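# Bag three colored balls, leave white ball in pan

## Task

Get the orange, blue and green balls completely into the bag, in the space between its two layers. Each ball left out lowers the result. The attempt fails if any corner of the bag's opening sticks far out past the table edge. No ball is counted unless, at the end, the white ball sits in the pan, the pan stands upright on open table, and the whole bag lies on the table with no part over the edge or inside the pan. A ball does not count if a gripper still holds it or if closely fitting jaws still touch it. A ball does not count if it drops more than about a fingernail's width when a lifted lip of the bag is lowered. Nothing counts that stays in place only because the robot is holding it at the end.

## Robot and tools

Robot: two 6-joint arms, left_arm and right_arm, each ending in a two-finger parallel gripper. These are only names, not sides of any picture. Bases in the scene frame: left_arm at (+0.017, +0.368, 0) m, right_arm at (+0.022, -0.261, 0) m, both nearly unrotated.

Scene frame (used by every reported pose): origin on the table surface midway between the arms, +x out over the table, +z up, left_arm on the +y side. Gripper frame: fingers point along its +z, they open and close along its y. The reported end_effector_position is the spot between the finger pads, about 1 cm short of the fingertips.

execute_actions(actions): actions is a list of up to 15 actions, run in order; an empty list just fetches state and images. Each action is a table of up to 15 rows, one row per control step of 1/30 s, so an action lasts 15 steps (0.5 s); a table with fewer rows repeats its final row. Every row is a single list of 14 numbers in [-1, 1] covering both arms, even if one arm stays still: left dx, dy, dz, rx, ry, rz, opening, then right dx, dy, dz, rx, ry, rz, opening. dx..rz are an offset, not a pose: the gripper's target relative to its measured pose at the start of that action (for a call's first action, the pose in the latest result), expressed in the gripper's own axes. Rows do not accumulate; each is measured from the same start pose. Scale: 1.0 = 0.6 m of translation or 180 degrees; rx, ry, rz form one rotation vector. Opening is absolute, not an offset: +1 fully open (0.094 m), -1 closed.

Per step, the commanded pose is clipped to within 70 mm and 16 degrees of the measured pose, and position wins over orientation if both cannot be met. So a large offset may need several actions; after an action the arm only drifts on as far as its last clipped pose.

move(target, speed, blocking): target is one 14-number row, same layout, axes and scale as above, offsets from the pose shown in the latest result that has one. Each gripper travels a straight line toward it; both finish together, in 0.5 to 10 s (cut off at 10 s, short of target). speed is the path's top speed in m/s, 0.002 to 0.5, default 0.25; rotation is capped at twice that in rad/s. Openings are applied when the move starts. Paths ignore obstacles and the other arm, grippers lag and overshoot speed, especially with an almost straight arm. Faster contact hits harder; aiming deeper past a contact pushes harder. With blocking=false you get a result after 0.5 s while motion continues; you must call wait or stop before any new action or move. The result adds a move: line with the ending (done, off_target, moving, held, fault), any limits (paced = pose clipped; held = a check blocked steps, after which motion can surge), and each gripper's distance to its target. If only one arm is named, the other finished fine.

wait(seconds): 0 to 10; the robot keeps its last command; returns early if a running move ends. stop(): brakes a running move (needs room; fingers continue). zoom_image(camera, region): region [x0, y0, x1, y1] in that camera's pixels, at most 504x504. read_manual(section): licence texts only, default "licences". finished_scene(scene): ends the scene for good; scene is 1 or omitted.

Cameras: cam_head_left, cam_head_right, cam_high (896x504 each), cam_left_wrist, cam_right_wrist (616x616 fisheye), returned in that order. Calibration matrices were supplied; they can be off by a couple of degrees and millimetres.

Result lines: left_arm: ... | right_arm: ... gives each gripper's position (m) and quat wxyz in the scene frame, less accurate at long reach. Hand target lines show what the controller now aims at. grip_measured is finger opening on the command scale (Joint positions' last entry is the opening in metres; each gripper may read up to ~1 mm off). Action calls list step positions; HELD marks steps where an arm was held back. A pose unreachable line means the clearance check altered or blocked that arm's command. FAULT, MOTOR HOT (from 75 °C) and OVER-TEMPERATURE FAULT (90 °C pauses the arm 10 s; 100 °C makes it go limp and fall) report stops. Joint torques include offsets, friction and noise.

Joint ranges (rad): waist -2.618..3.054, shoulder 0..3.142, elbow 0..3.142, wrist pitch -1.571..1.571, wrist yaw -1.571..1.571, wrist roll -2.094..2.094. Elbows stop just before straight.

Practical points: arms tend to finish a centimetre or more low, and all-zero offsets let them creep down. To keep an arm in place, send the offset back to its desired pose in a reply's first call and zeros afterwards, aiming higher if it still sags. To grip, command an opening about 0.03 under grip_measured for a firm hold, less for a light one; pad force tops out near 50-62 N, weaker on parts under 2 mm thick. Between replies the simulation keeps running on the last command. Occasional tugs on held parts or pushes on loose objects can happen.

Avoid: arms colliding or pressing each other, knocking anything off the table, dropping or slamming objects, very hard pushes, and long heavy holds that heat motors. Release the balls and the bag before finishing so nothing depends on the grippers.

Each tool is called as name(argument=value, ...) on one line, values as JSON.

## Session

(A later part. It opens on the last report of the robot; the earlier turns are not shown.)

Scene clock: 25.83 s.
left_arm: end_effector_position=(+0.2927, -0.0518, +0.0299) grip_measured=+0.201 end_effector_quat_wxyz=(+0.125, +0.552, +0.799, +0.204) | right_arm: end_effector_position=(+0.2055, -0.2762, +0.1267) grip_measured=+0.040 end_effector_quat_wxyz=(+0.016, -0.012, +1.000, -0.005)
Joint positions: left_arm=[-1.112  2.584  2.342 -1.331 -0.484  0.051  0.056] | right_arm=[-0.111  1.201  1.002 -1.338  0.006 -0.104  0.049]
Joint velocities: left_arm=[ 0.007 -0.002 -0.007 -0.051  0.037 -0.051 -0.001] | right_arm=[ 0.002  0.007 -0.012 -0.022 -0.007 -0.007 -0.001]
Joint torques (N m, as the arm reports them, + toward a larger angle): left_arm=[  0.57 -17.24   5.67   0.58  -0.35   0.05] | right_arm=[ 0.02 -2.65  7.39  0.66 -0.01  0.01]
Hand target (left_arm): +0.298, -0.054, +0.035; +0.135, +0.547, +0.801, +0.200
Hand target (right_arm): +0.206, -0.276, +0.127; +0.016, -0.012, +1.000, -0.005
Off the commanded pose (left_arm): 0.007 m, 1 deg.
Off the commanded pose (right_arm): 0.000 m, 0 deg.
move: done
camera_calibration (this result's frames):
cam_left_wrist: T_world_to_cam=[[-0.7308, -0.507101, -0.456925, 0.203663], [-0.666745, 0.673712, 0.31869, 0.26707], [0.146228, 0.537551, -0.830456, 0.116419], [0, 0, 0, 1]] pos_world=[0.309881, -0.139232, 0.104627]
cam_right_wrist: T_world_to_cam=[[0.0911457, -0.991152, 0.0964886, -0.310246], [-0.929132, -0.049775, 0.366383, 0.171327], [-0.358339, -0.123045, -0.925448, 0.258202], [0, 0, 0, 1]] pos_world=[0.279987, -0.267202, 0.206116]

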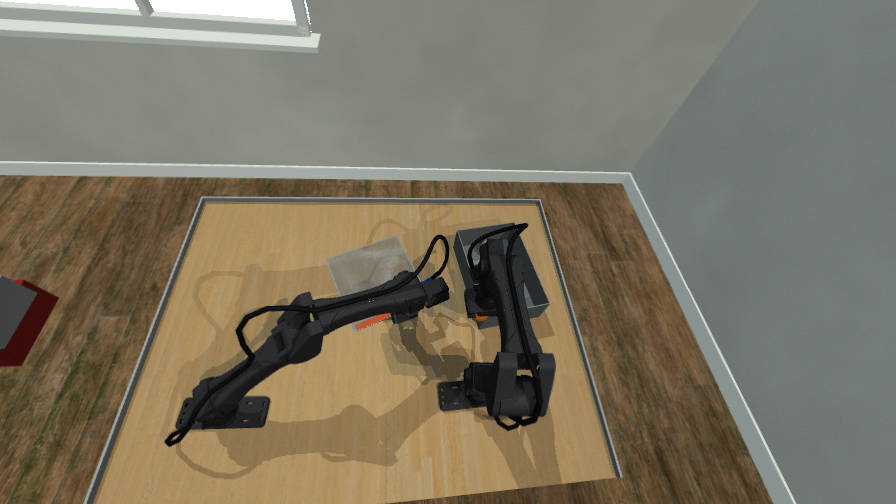

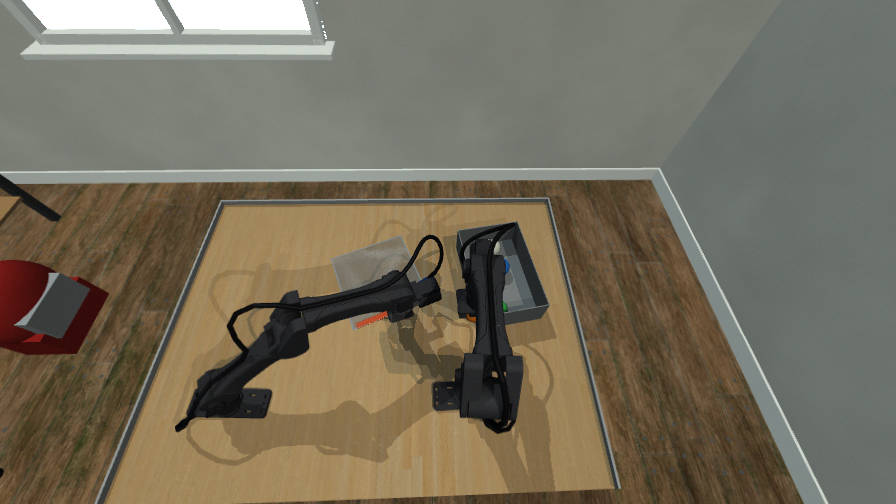

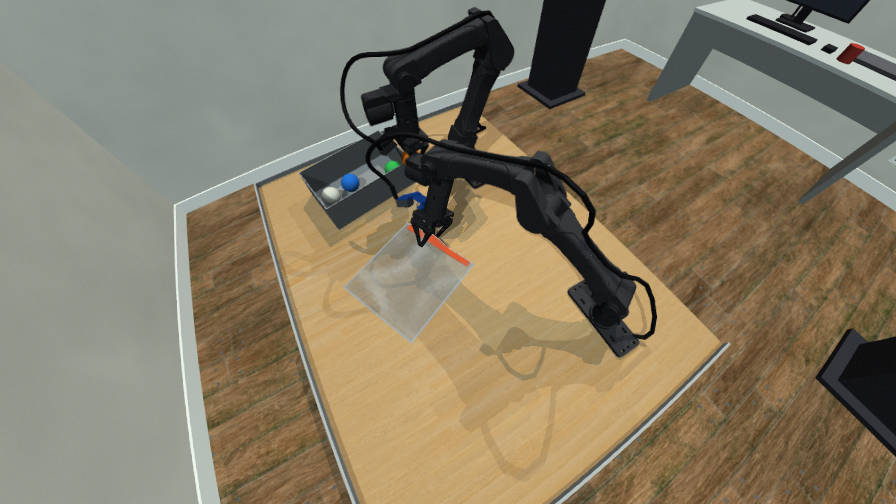

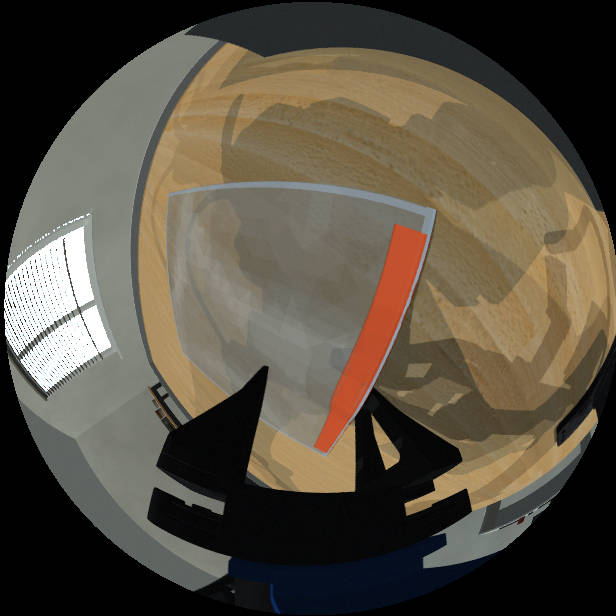

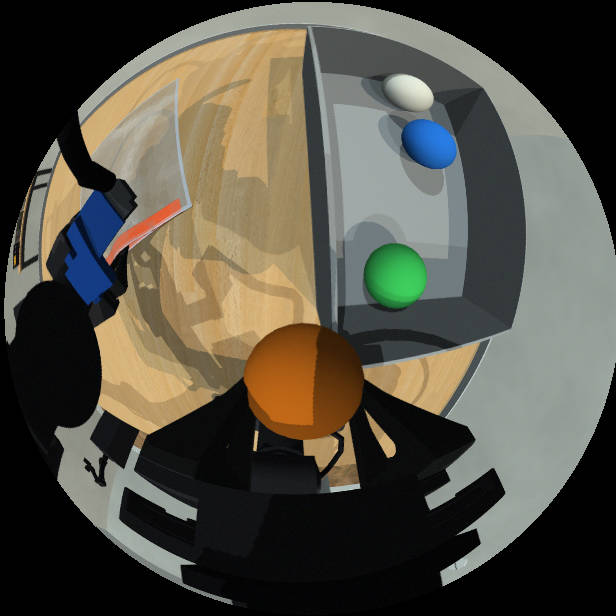

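move(target=[0,0.03,0.008,0,0,0,0.2, 0,0,0,0,0,0,0.03], speed=0.03)

move(target=[0,0.004,-0.006,0,0,0,-1, 0,0,0,0,0,0,0.03], speed=0.02)

move(target=[0,0.05,-0.085,0,0,0,-1, 0,0,0,0,0,0,0.03], speed=0.04)

zoom_image(camera="cam_high", region=[340, 150, 520, 340])

Scene clock: 27.23 s.
left_arm: end_effector_position=(+0.3052, -0.0432, +0.0297) grip_measured=+0.201 end_effector_quat_wxyz=(+0.117, +0.555, +0.797, +0.208) | right_arm: end_effector_position=(+0.2055, -0.2762, +0.1267) grip_measured=+0.040 end_effector_quat_wxyz=(+0.016, -0.012, +1.000, -0.005)
Joint positions: left_arm=[-1.081  2.584  2.342 -1.331 -0.482  0.09   0.056] | right_arm=[-0.111  1.201  1.002 -1.338  0.006 -0.104  0.049]
Joint velocities: left_arm=[-0.002 -0.012  0.002  0.051 -0.037 -0.022 -0.   ] | right_arm=[-0.007  0.002 -0.002 -0.007 -0.022  0.007  0.001]
Joint torques (N m, as the arm reports them, + toward a larger angle): left_arm=[  0.6  -16.56   6.65   0.42  -0.35   0.04] | right_arm=[ 0.04 -2.63  7.4   0.65  0.01  0.01]
Hand target (left_arm): +0.310, -0.045, +0.034; +0.126, +0.552, +0.799, +0.204
Hand target (right_arm): +0.206, -0.276, +0.127; +0.016, -0.012, +1.000, -0.005
Off the commanded pose (left_arm): 0.007 m, 1 deg.
Off the commanded pose (right_arm): 0.000 m, 0 deg.
move: done
camera_calibration (this result's frames):
cam_left_wrist: T_world_to_cam=[[-0.737005, -0.497426, -0.457592, 0.219405], [-0.661191, 0.671024, 0.335488, 0.267393], [0.140175, 0.549813, -0.823442, 0.111993], [0, 0, 0, 1]] pos_world=[0.322802, -0.131865, 0.10291]
cam_right_wrist: T_world_to_cam=[[0.0911457, -0.991152, 0.0964886, -0.310246], [-0.929132, -0.049775, 0.366383, 0.171327], [-0.358339, -0.123045, -0.925448, 0.258202], [0, 0, 0, 1]] pos_world=[0.279987, -0.267202, 0.206116]

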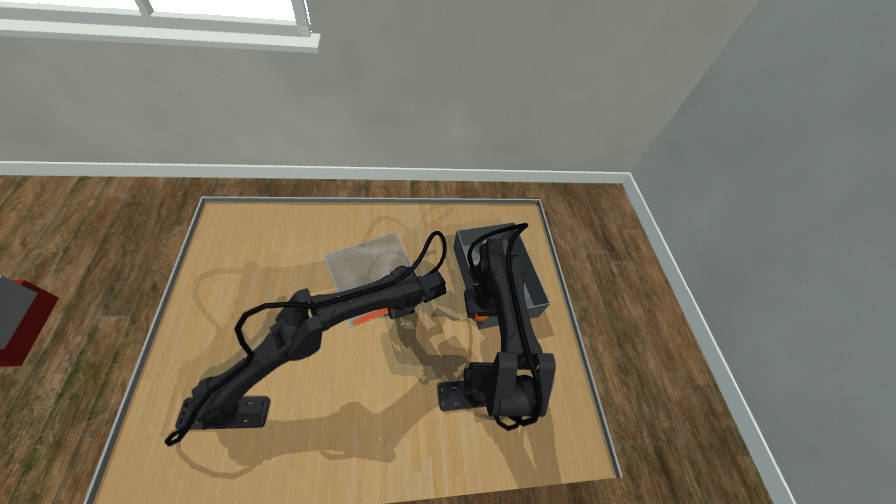

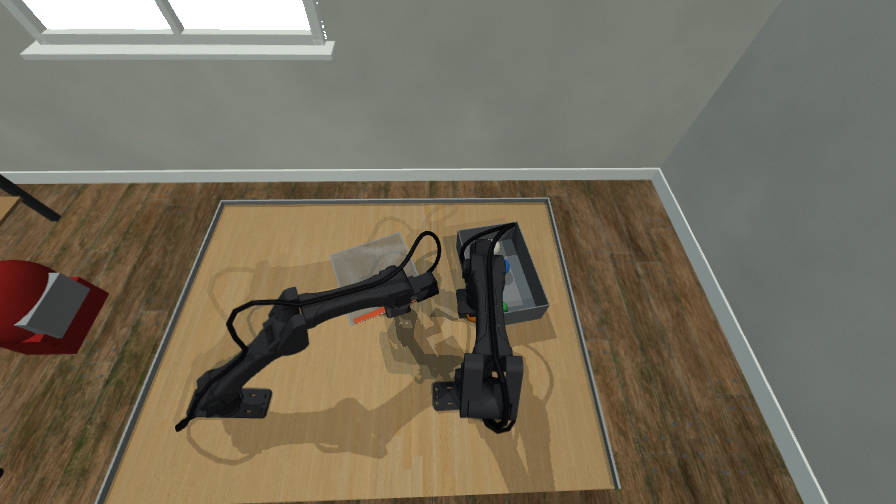

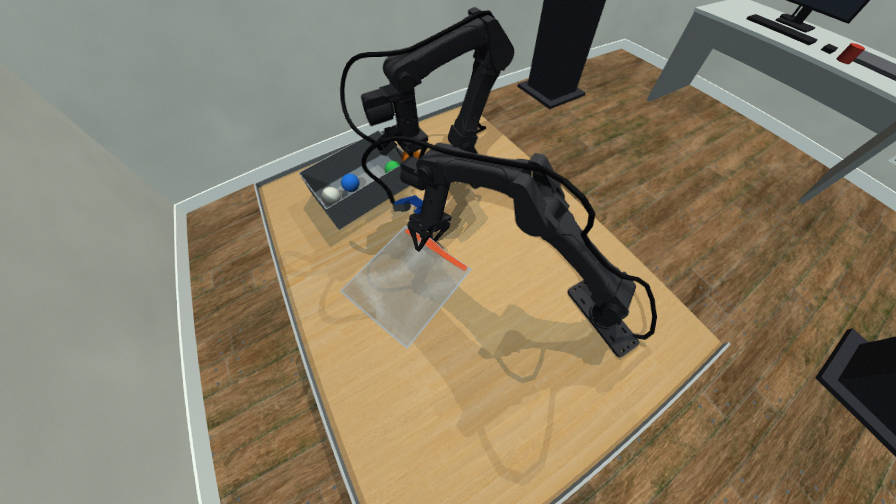

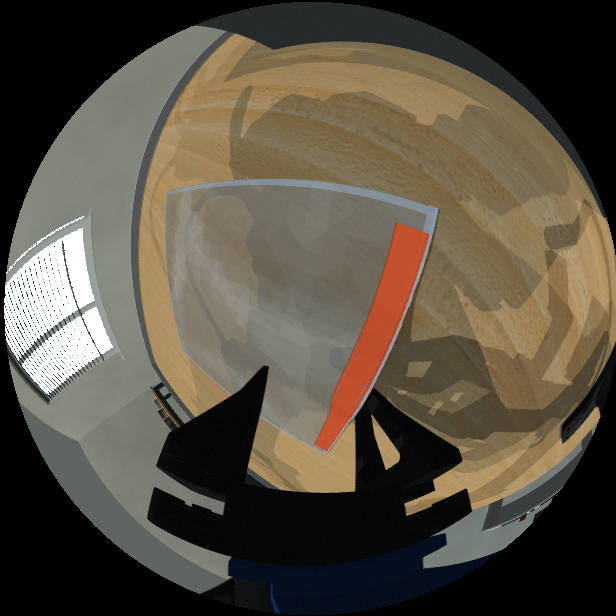

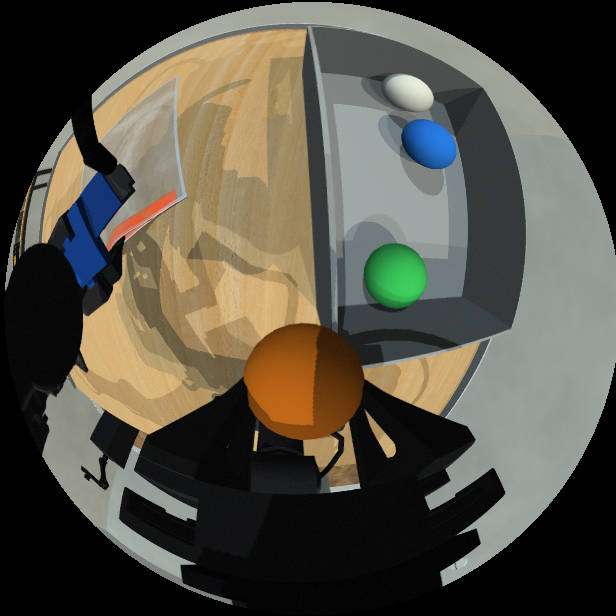

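Scene clock: 27.93 s.
left_arm: end_effector_position=(+0.3049, -0.0428, +0.0296) grip_measured=-0.986 end_effector_quat_wxyz=(+0.116, +0.555, +0.797, +0.208) | right_arm: end_effector_position=(+0.2055, -0.2762, +0.1267) grip_measured=+0.040 end_effector_quat_wxyz=(+0.016, -0.012, +1.000, -0.005)
Joint positions: left_arm=[-1.081  2.584  2.342 -1.333 -0.48   0.09   0.001] | right_arm=[-0.111  1.201  1.002 -1.338  0.006 -0.104  0.049]
Joint velocities: left_arm=[ 0.012  0.017 -0.002  0.051 -0.066 -0.037 -0.001] | right_arm=[ 0.027  0.002 -0.002  0.022 -0.022  0.051 -0.   ]
Joint torques (N m, as the arm reports them, + toward a larger angle): left_arm=[  0.12 -16.43   6.74   0.19  -0.34   0.05] | right_arm=[ 0.03 -2.65  7.36  0.64  0.    0.01]
Hand target (left_arm): +0.306, -0.043, +0.034; +0.117, +0.555, +0.797, +0.208
Hand target (right_arm): +0.206, -0.276, +0.127; +0.016, -0.012, +1.000, -0.005
Off the commanded pose (left_arm): 0.004 m, 0 deg.
Off the commanded pose (right_arm): 0.000 m, 0 deg.
move: done
camera_calibration (this result's frames):
cam_left_wrist: T_world_to_cam=[[-0.737926, -0.496709, -0.456887, 0.219563], [-0.660515, 0.670491, 0.337878, 0.266603], [0.138512, 0.551109, -0.822856, 0.112299], [0, 0, 0, 1]] pos_world=[0.322562, -0.131585, 0.102643]
cam_right_wrist: T_world_to_cam=[[0.0911457, -0.991152, 0.0964886, -0.310246], [-0.929132, -0.049775, 0.366383, 0.171327], [-0.358339, -0.123045, -0.925448, 0.258202], [0, 0, 0, 1]] pos_world=[0.279987, -0.267202, 0.206116]

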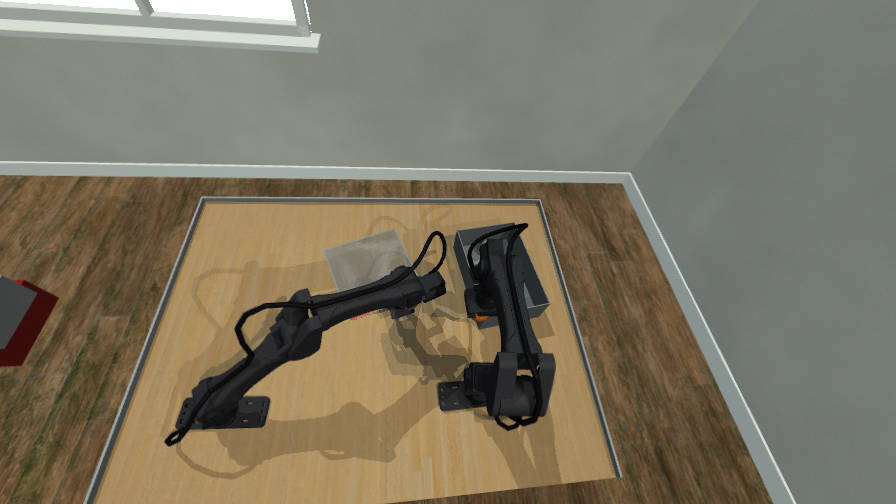

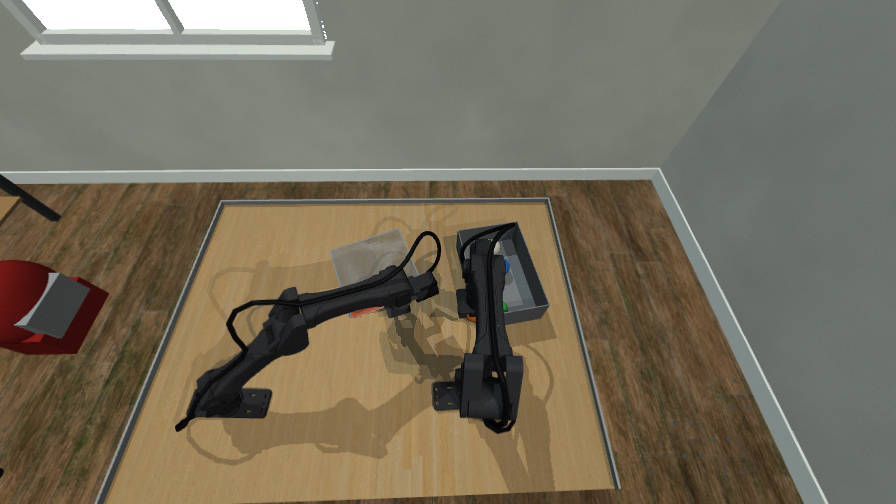

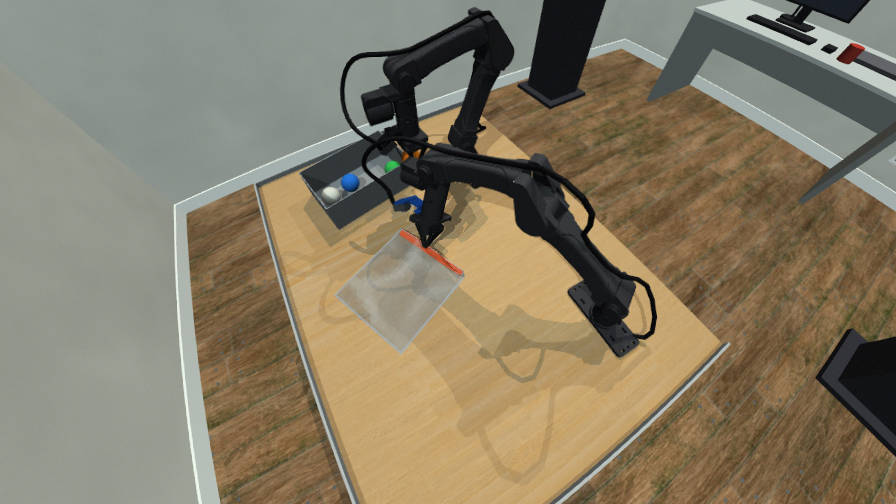

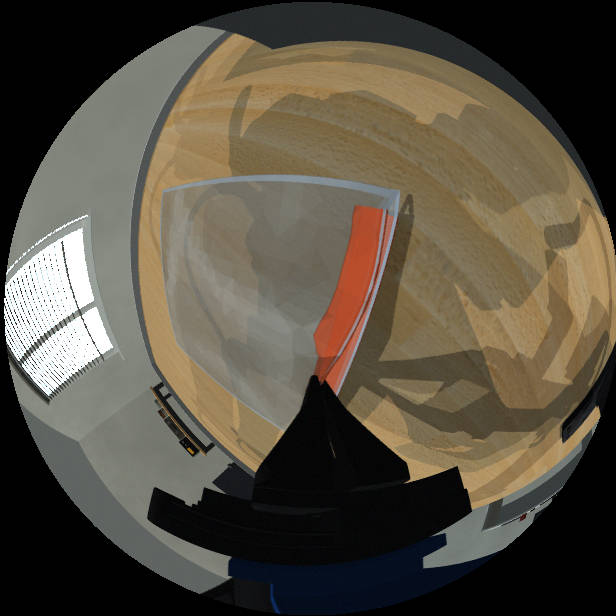

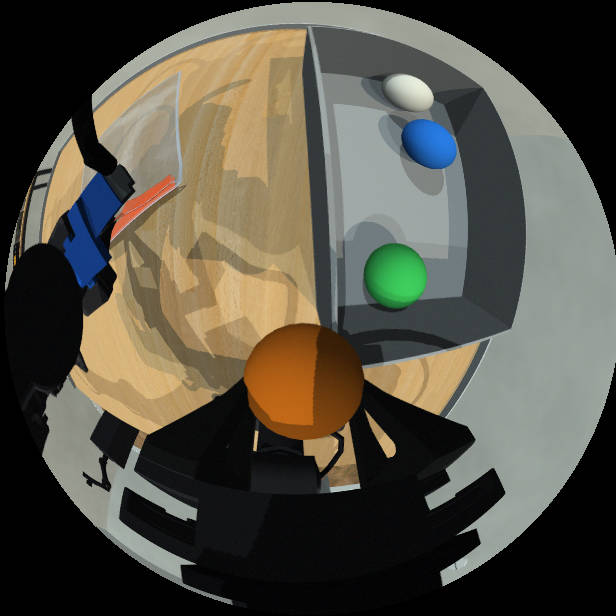

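Scene clock: 29.63 s.
left_arm: end_effector_position=(+0.3054, -0.0446, +0.0727) grip_measured=-0.986 end_effector_quat_wxyz=(+0.116, +0.562, +0.793, +0.207) | right_arm: end_effector_position=(+0.2055, -0.2762, +0.1267) grip_measured=+0.040 end_effector_quat_wxyz=(+0.016, -0.012, +1.000, -0.005)
Joint positions: left_arm=[-1.081  2.632  2.606 -1.544 -0.479  0.106  0.001] | right_arm=[-0.111  1.201  1.002 -1.338  0.006 -0.104  0.049]
Joint velocities: left_arm=[-0.007  0.012  0.007  0.051 -0.051 -0.037  0.   ] | right_arm=[-0.007 -0.007 -0.007 -0.051 -0.037 -0.007  0.   ]
Joint torques (N m, as the arm reports them, + toward a larger angle): left_arm=[  0.26 -18.19   7.21   0.27  -0.36   0.04] | right_arm=[ 0.04 -2.68  7.35  0.65 -0.01  0.01]
Hand target (left_arm): +0.308, -0.045, +0.088; +0.129, +0.558, +0.795, +0.202
Hand target (right_arm): +0.206, -0.276, +0.127; +0.016, -0.012, +1.000, -0.005
Off the commanded pose (left_arm): 0.016 m, 1 deg.
Off the commanded pose (right_arm): 0.000 m, 0 deg.
joint sent to its limit (left arm) — the command would take joint 4 (wrist pitch) past its lower limit, so that joint was sent only as far as its limit.
move: off_target (left_arm)
camera_calibration (this result's frames):
cam_left_wrist: T_world_to_cam=[[-0.746502, -0.485047, -0.455482, 0.241762], [-0.64952, 0.67979, 0.340602, 0.250473], [0.144424, 0.550105, -0.822512, 0.146773], [0, 0, 0, 1]] pos_world=[0.321965, -0.133743, 0.145529]
cam_right_wrist: T_world_to_cam=[[0.0911457, -0.991152, 0.0964886, -0.310246], [-0.929132, -0.049775, 0.366383, 0.171327], [-0.358339, -0.123045, -0.925448, 0.258202], [0, 0, 0, 1]] pos_world=[0.279987, -0.267202, 0.206116]

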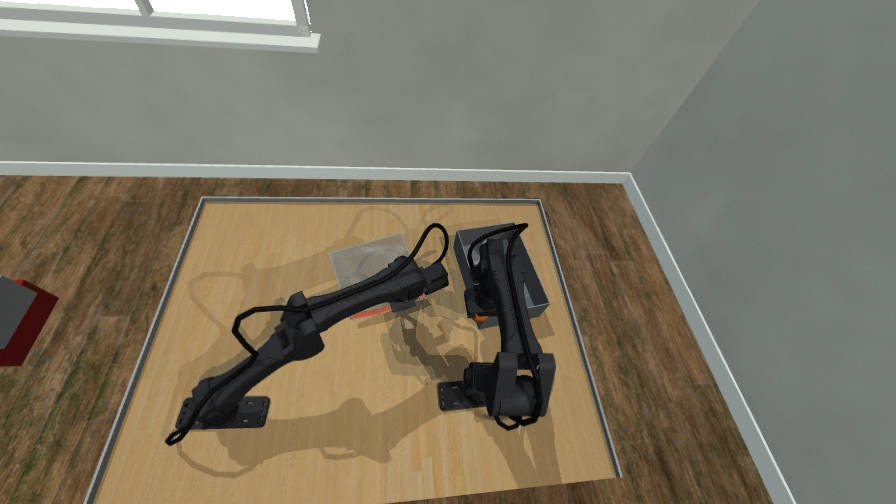

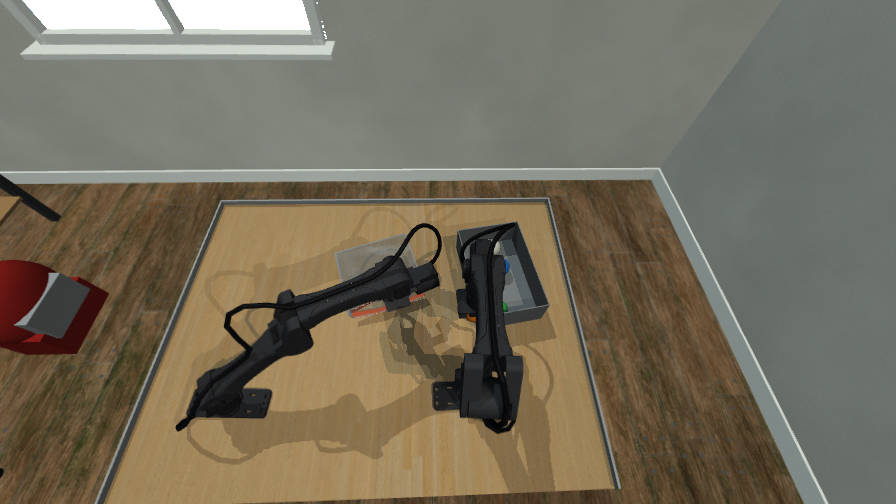

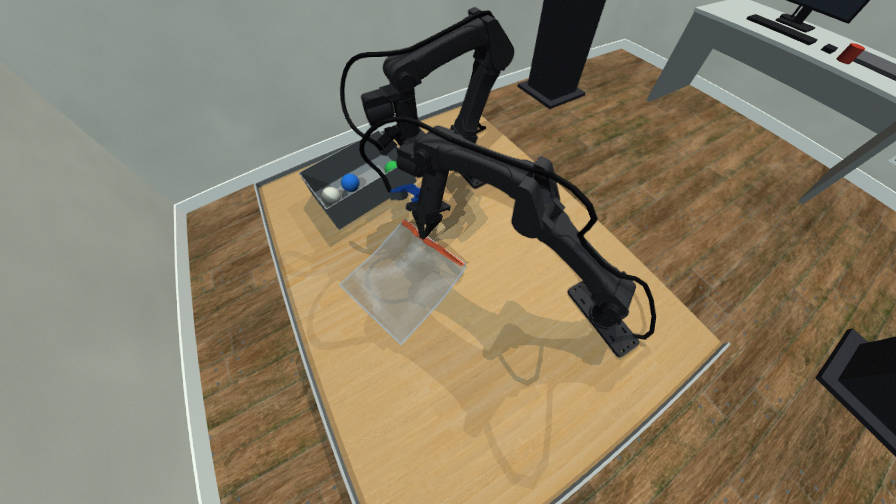

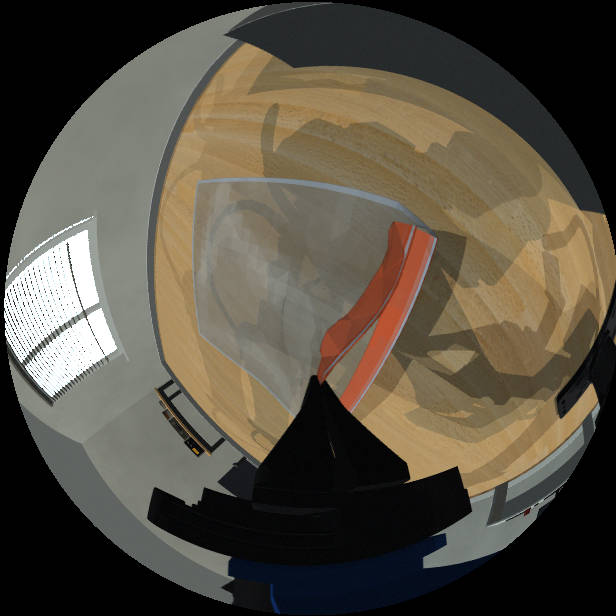

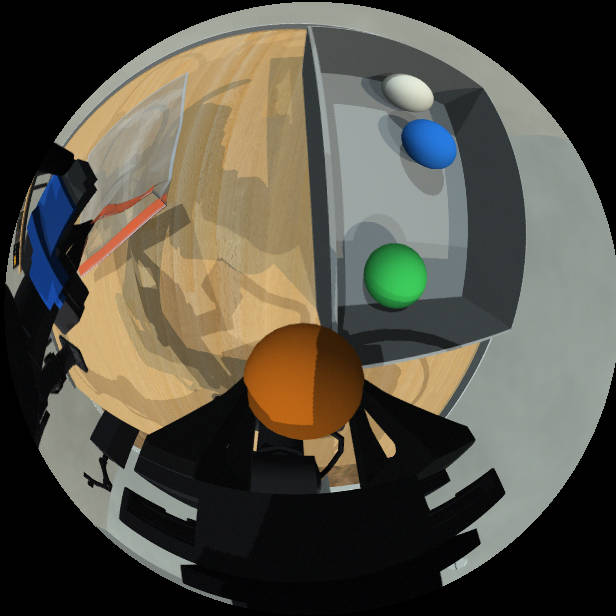

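Region (340, 150, 520, 340) of cam_high's 896x504 image, scaled by 2.653, with more detail than that image has; it fills the left 477 columns of this view, and the rest is white.

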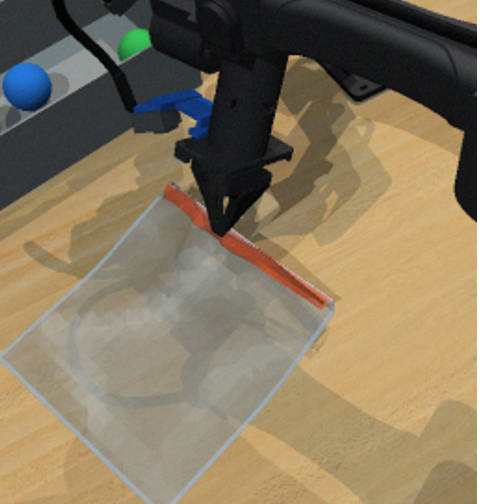

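move(target=[0,0.03,-0.05,0.2,0,0,-1, 0,0,0,0,0,0,0.03], speed=0.05)

zoom_image(camera="cam_head_right", region=[300, 200, 520, 380])

Scene clock: 37.13 s.
left_arm: end_effector_position=(+0.3053, -0.0452, +0.0902) grip_measured=-0.986 end_effector_quat_wxyz=(+0.022, +0.565, +0.822, -0.070) | right_arm: end_effector_position=(+0.2055, -0.2762, +0.1267) grip_measured=+0.040 end_effector_quat_wxyz=(+0.016, -0.012, +1.000, -0.005)
Joint positions: left_arm=[-0.876  2.57   2.632 -1.547  0.119  0.278  0.001] | right_arm=[-0.111  1.201  1.002 -1.338  0.006 -0.104  0.049]
Joint velocities: left_arm=[-0.007  0.002  0.007 -0.007  0.037 -0.037  0.   ] | right_arm=[-0.017 -0.012  0.002 -0.051 -0.022  0.051  0.   ]
Joint torques (N m, as the arm reports them, + toward a larger angle): left_arm=[  0.72 -18.33   7.37   0.46   0.2    0.07] | right_arm=[ 0.05 -2.69  7.39  0.64  0.01  0.  ]
Hand target (left_arm): +0.308, -0.046, +0.109; +0.040, +0.565, +0.820, -0.082
Hand target (right_arm): +0.206, -0.276, +0.127; +0.016, -0.012, +1.000, -0.005
Off the commanded pose (left_arm): 0.018 m, 10 deg.
Off the commanded pose (right_arm): 0.000 m, 0 deg.
joint sent to its limit (left arm) — the command would take joint 4 (wrist pitch) past its lower limit, so that joint was sent only as far as its limit.
move: off_target (left_arm)
camera_calibration (this result's frames):
cam_left_wrist: T_world_to_cam=[[-0.828747, -0.547551, 0.115611, 0.220118], [-0.481534, 0.802981, 0.351207, 0.198172], [-0.285137, 0.235392, -0.929133, 0.288049], [0, 0, 0, 1]] pos_world=[0.359982, -0.106407, 0.172588]
cam_right_wrist: T_world_to_cam=[[0.0911457, -0.991152, 0.0964886, -0.310246], [-0.929132, -0.049775, 0.366383, 0.171327], [-0.358339, -0.123045, -0.925448, 0.258202], [0, 0, 0, 1]] pos_world=[0.279987, -0.267202, 0.206116]

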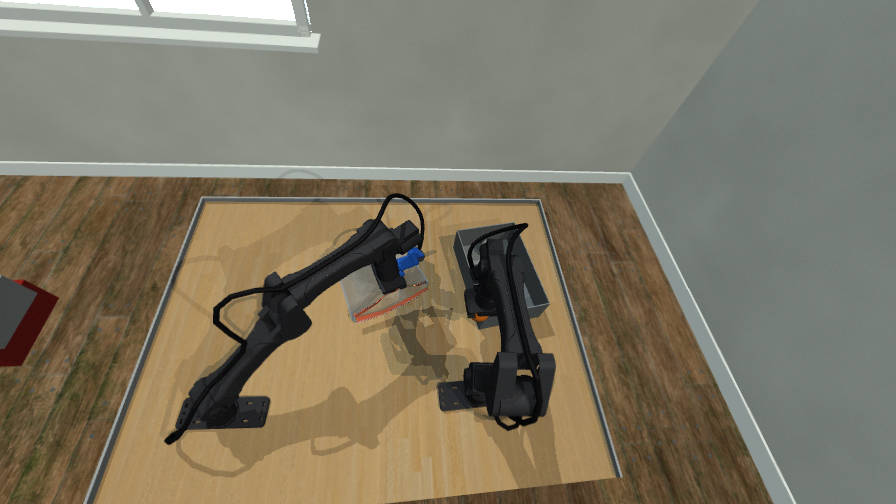

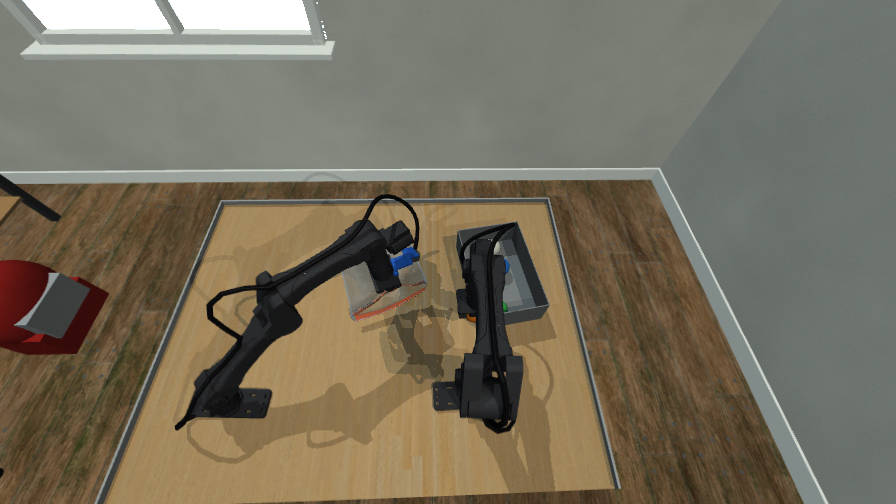

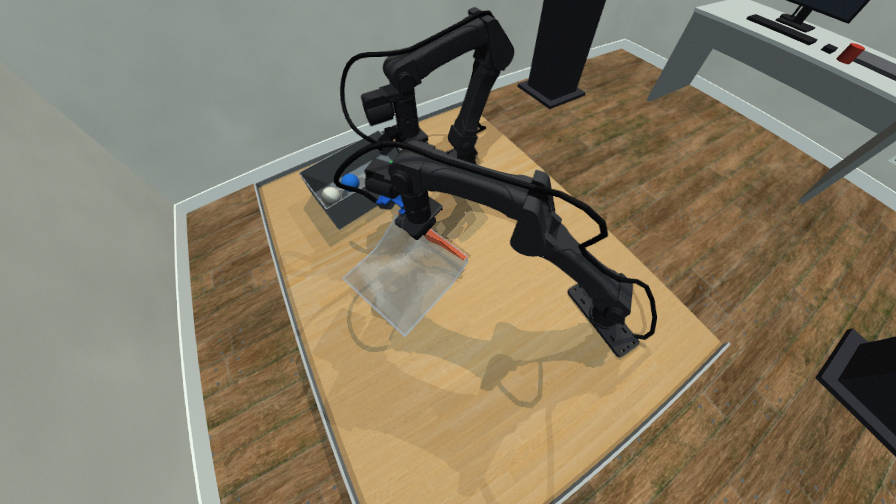

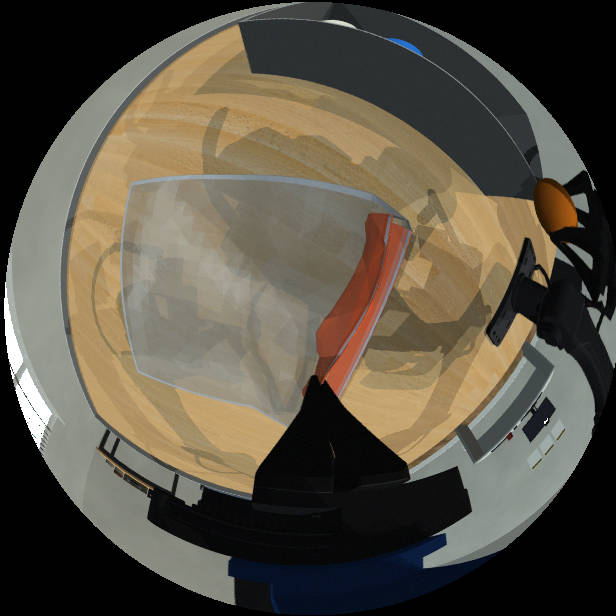

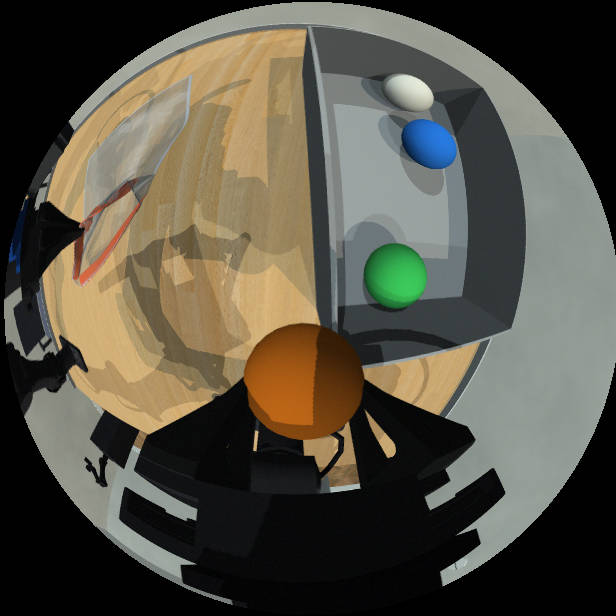

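Region (300, 200, 520, 380) of cam_head_right's 896x504 image, scaled by 2.291, with more detail than that image has; it fills the top 412 rows of this view, and the rest is white.

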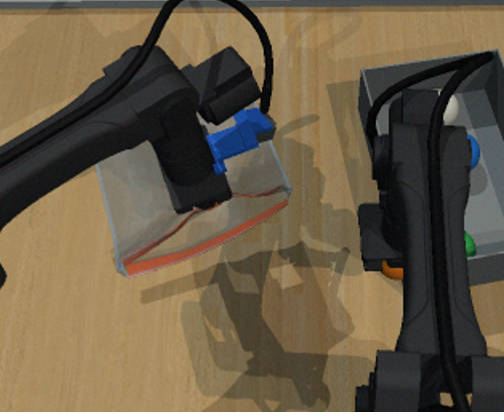

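move(target=[0,0,-0.02,0,0,0,-1, 0.025,0.327,0.095,-0.061,-0.301,-0.118,0.03], speed=0.15)

Scene clock: 42.07 s.
left_arm: end_effector_position=(+0.3051, -0.0453, +0.0902) grip_measured=-0.986 end_effector_quat_wxyz=(+0.022, +0.565, +0.822, -0.071) | right_arm: end_effector_position=(+0.1844, -0.0741, +0.0789) grip_measured=+0.040 end_effector_quat_wxyz=(+0.463, -0.178, +0.860, +0.121)
Joint positions: left_arm=[-0.876  2.57   2.632 -1.547  0.12   0.278  0.001] | right_arm=[ 1.298  0.801  0.226 -0.211  0.696  0.622  0.049]
Joint velocities: left_arm=[ 0.002 -0.007  0.012 -0.066 -0.022  0.037 -0.   ] | right_arm=[ 0.012  0.002 -0.002 -0.007  0.037 -0.007 -0.   ]
Joint torques (N m, as the arm reports them, + toward a larger angle): left_arm=[  0.22 -18.08   5.81   0.43   0.07   0.01] | right_arm=[0.74 1.38 6.96 1.7  0.41 0.09]
Hand target (left_arm): +0.306, -0.044, +0.102; +0.029, +0.565, +0.822, -0.073
Hand target (right_arm): +0.184, -0.077, +0.072; +0.462, -0.180, +0.861, +0.111
Off the commanded pose (left_arm): 0.012 m, 0 deg.
Off the commanded pose (right_arm): 0.014 m, 4 deg.
joint sent to its limit (left arm) — the command would take joint 4 (wrist pitch) past its lower limit, so that joint was sent only as far as its limit.
move: off_target (left_arm, right_arm)
camera_calibration (this result's frames):
cam_left_wrist: T_world_to_cam=[[-0.828695, -0.54739, 0.116741, 0.219804], [-0.481136, 0.80327, 0.351091, 0.198084], [-0.285958, 0.234779, -0.929035, 0.288267], [0, 0, 0, 1]] pos_world=[0.359888, -0.106476, 0.172605]
cam_right_wrist: T_world_to_cam=[[0.3882, -0.919431, 0.0628319, -0.150177], [-0.751202, -0.355191, -0.556359, 0.196666], [0.533851, 0.168779, -0.828563, 0.0806787], [0, 0, 0, 1]] pos_world=[0.162964, -0.0818398, 0.1857]

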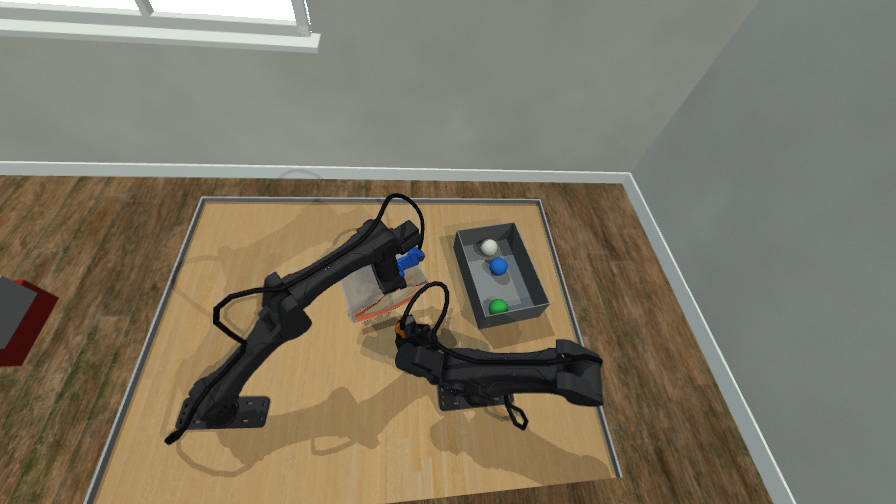

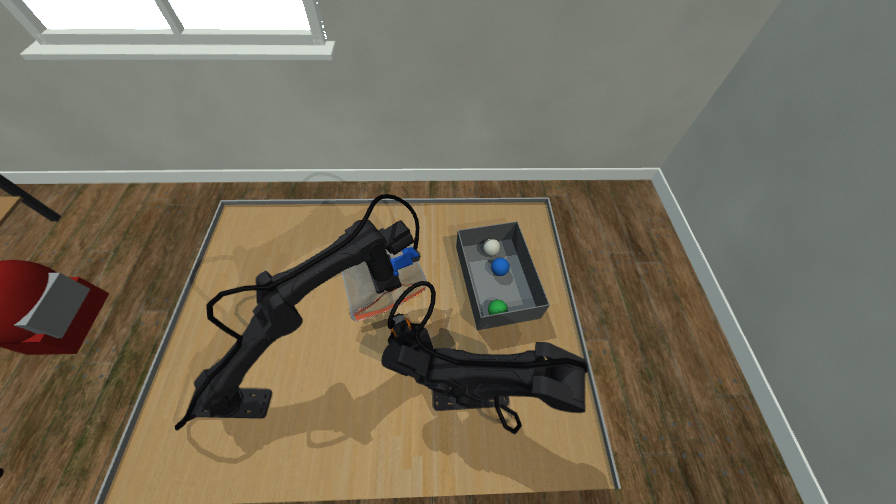

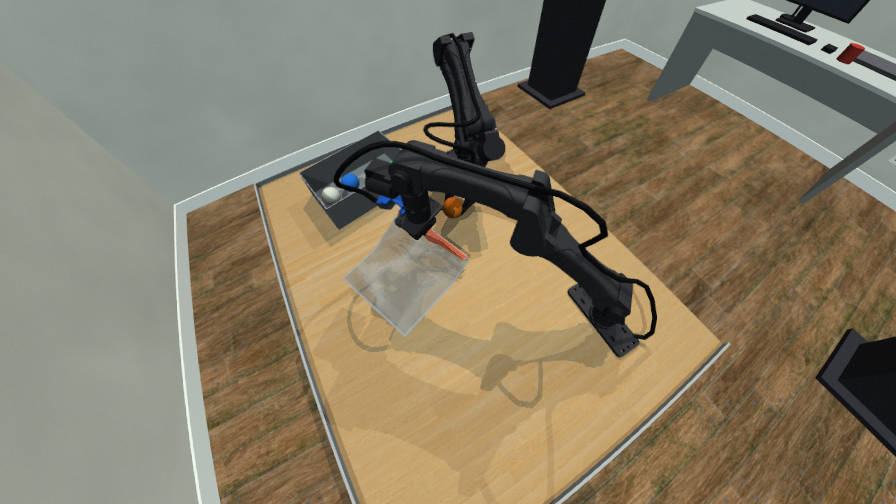

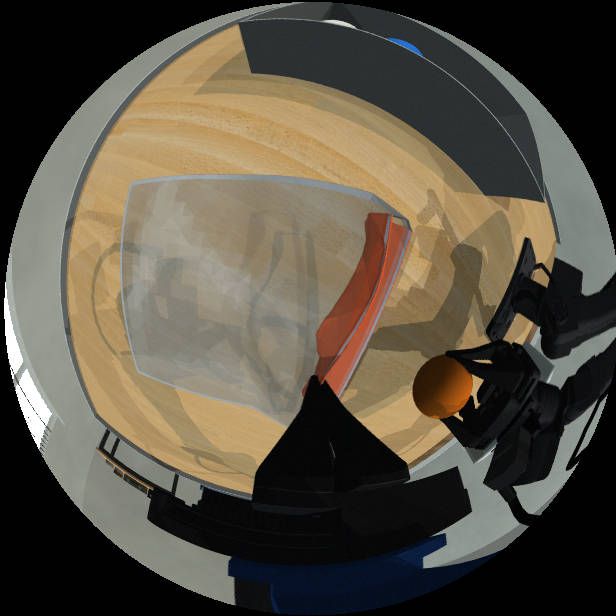

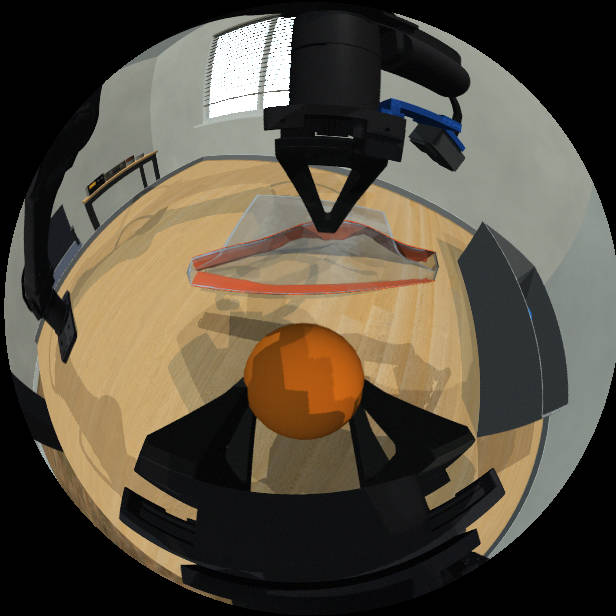

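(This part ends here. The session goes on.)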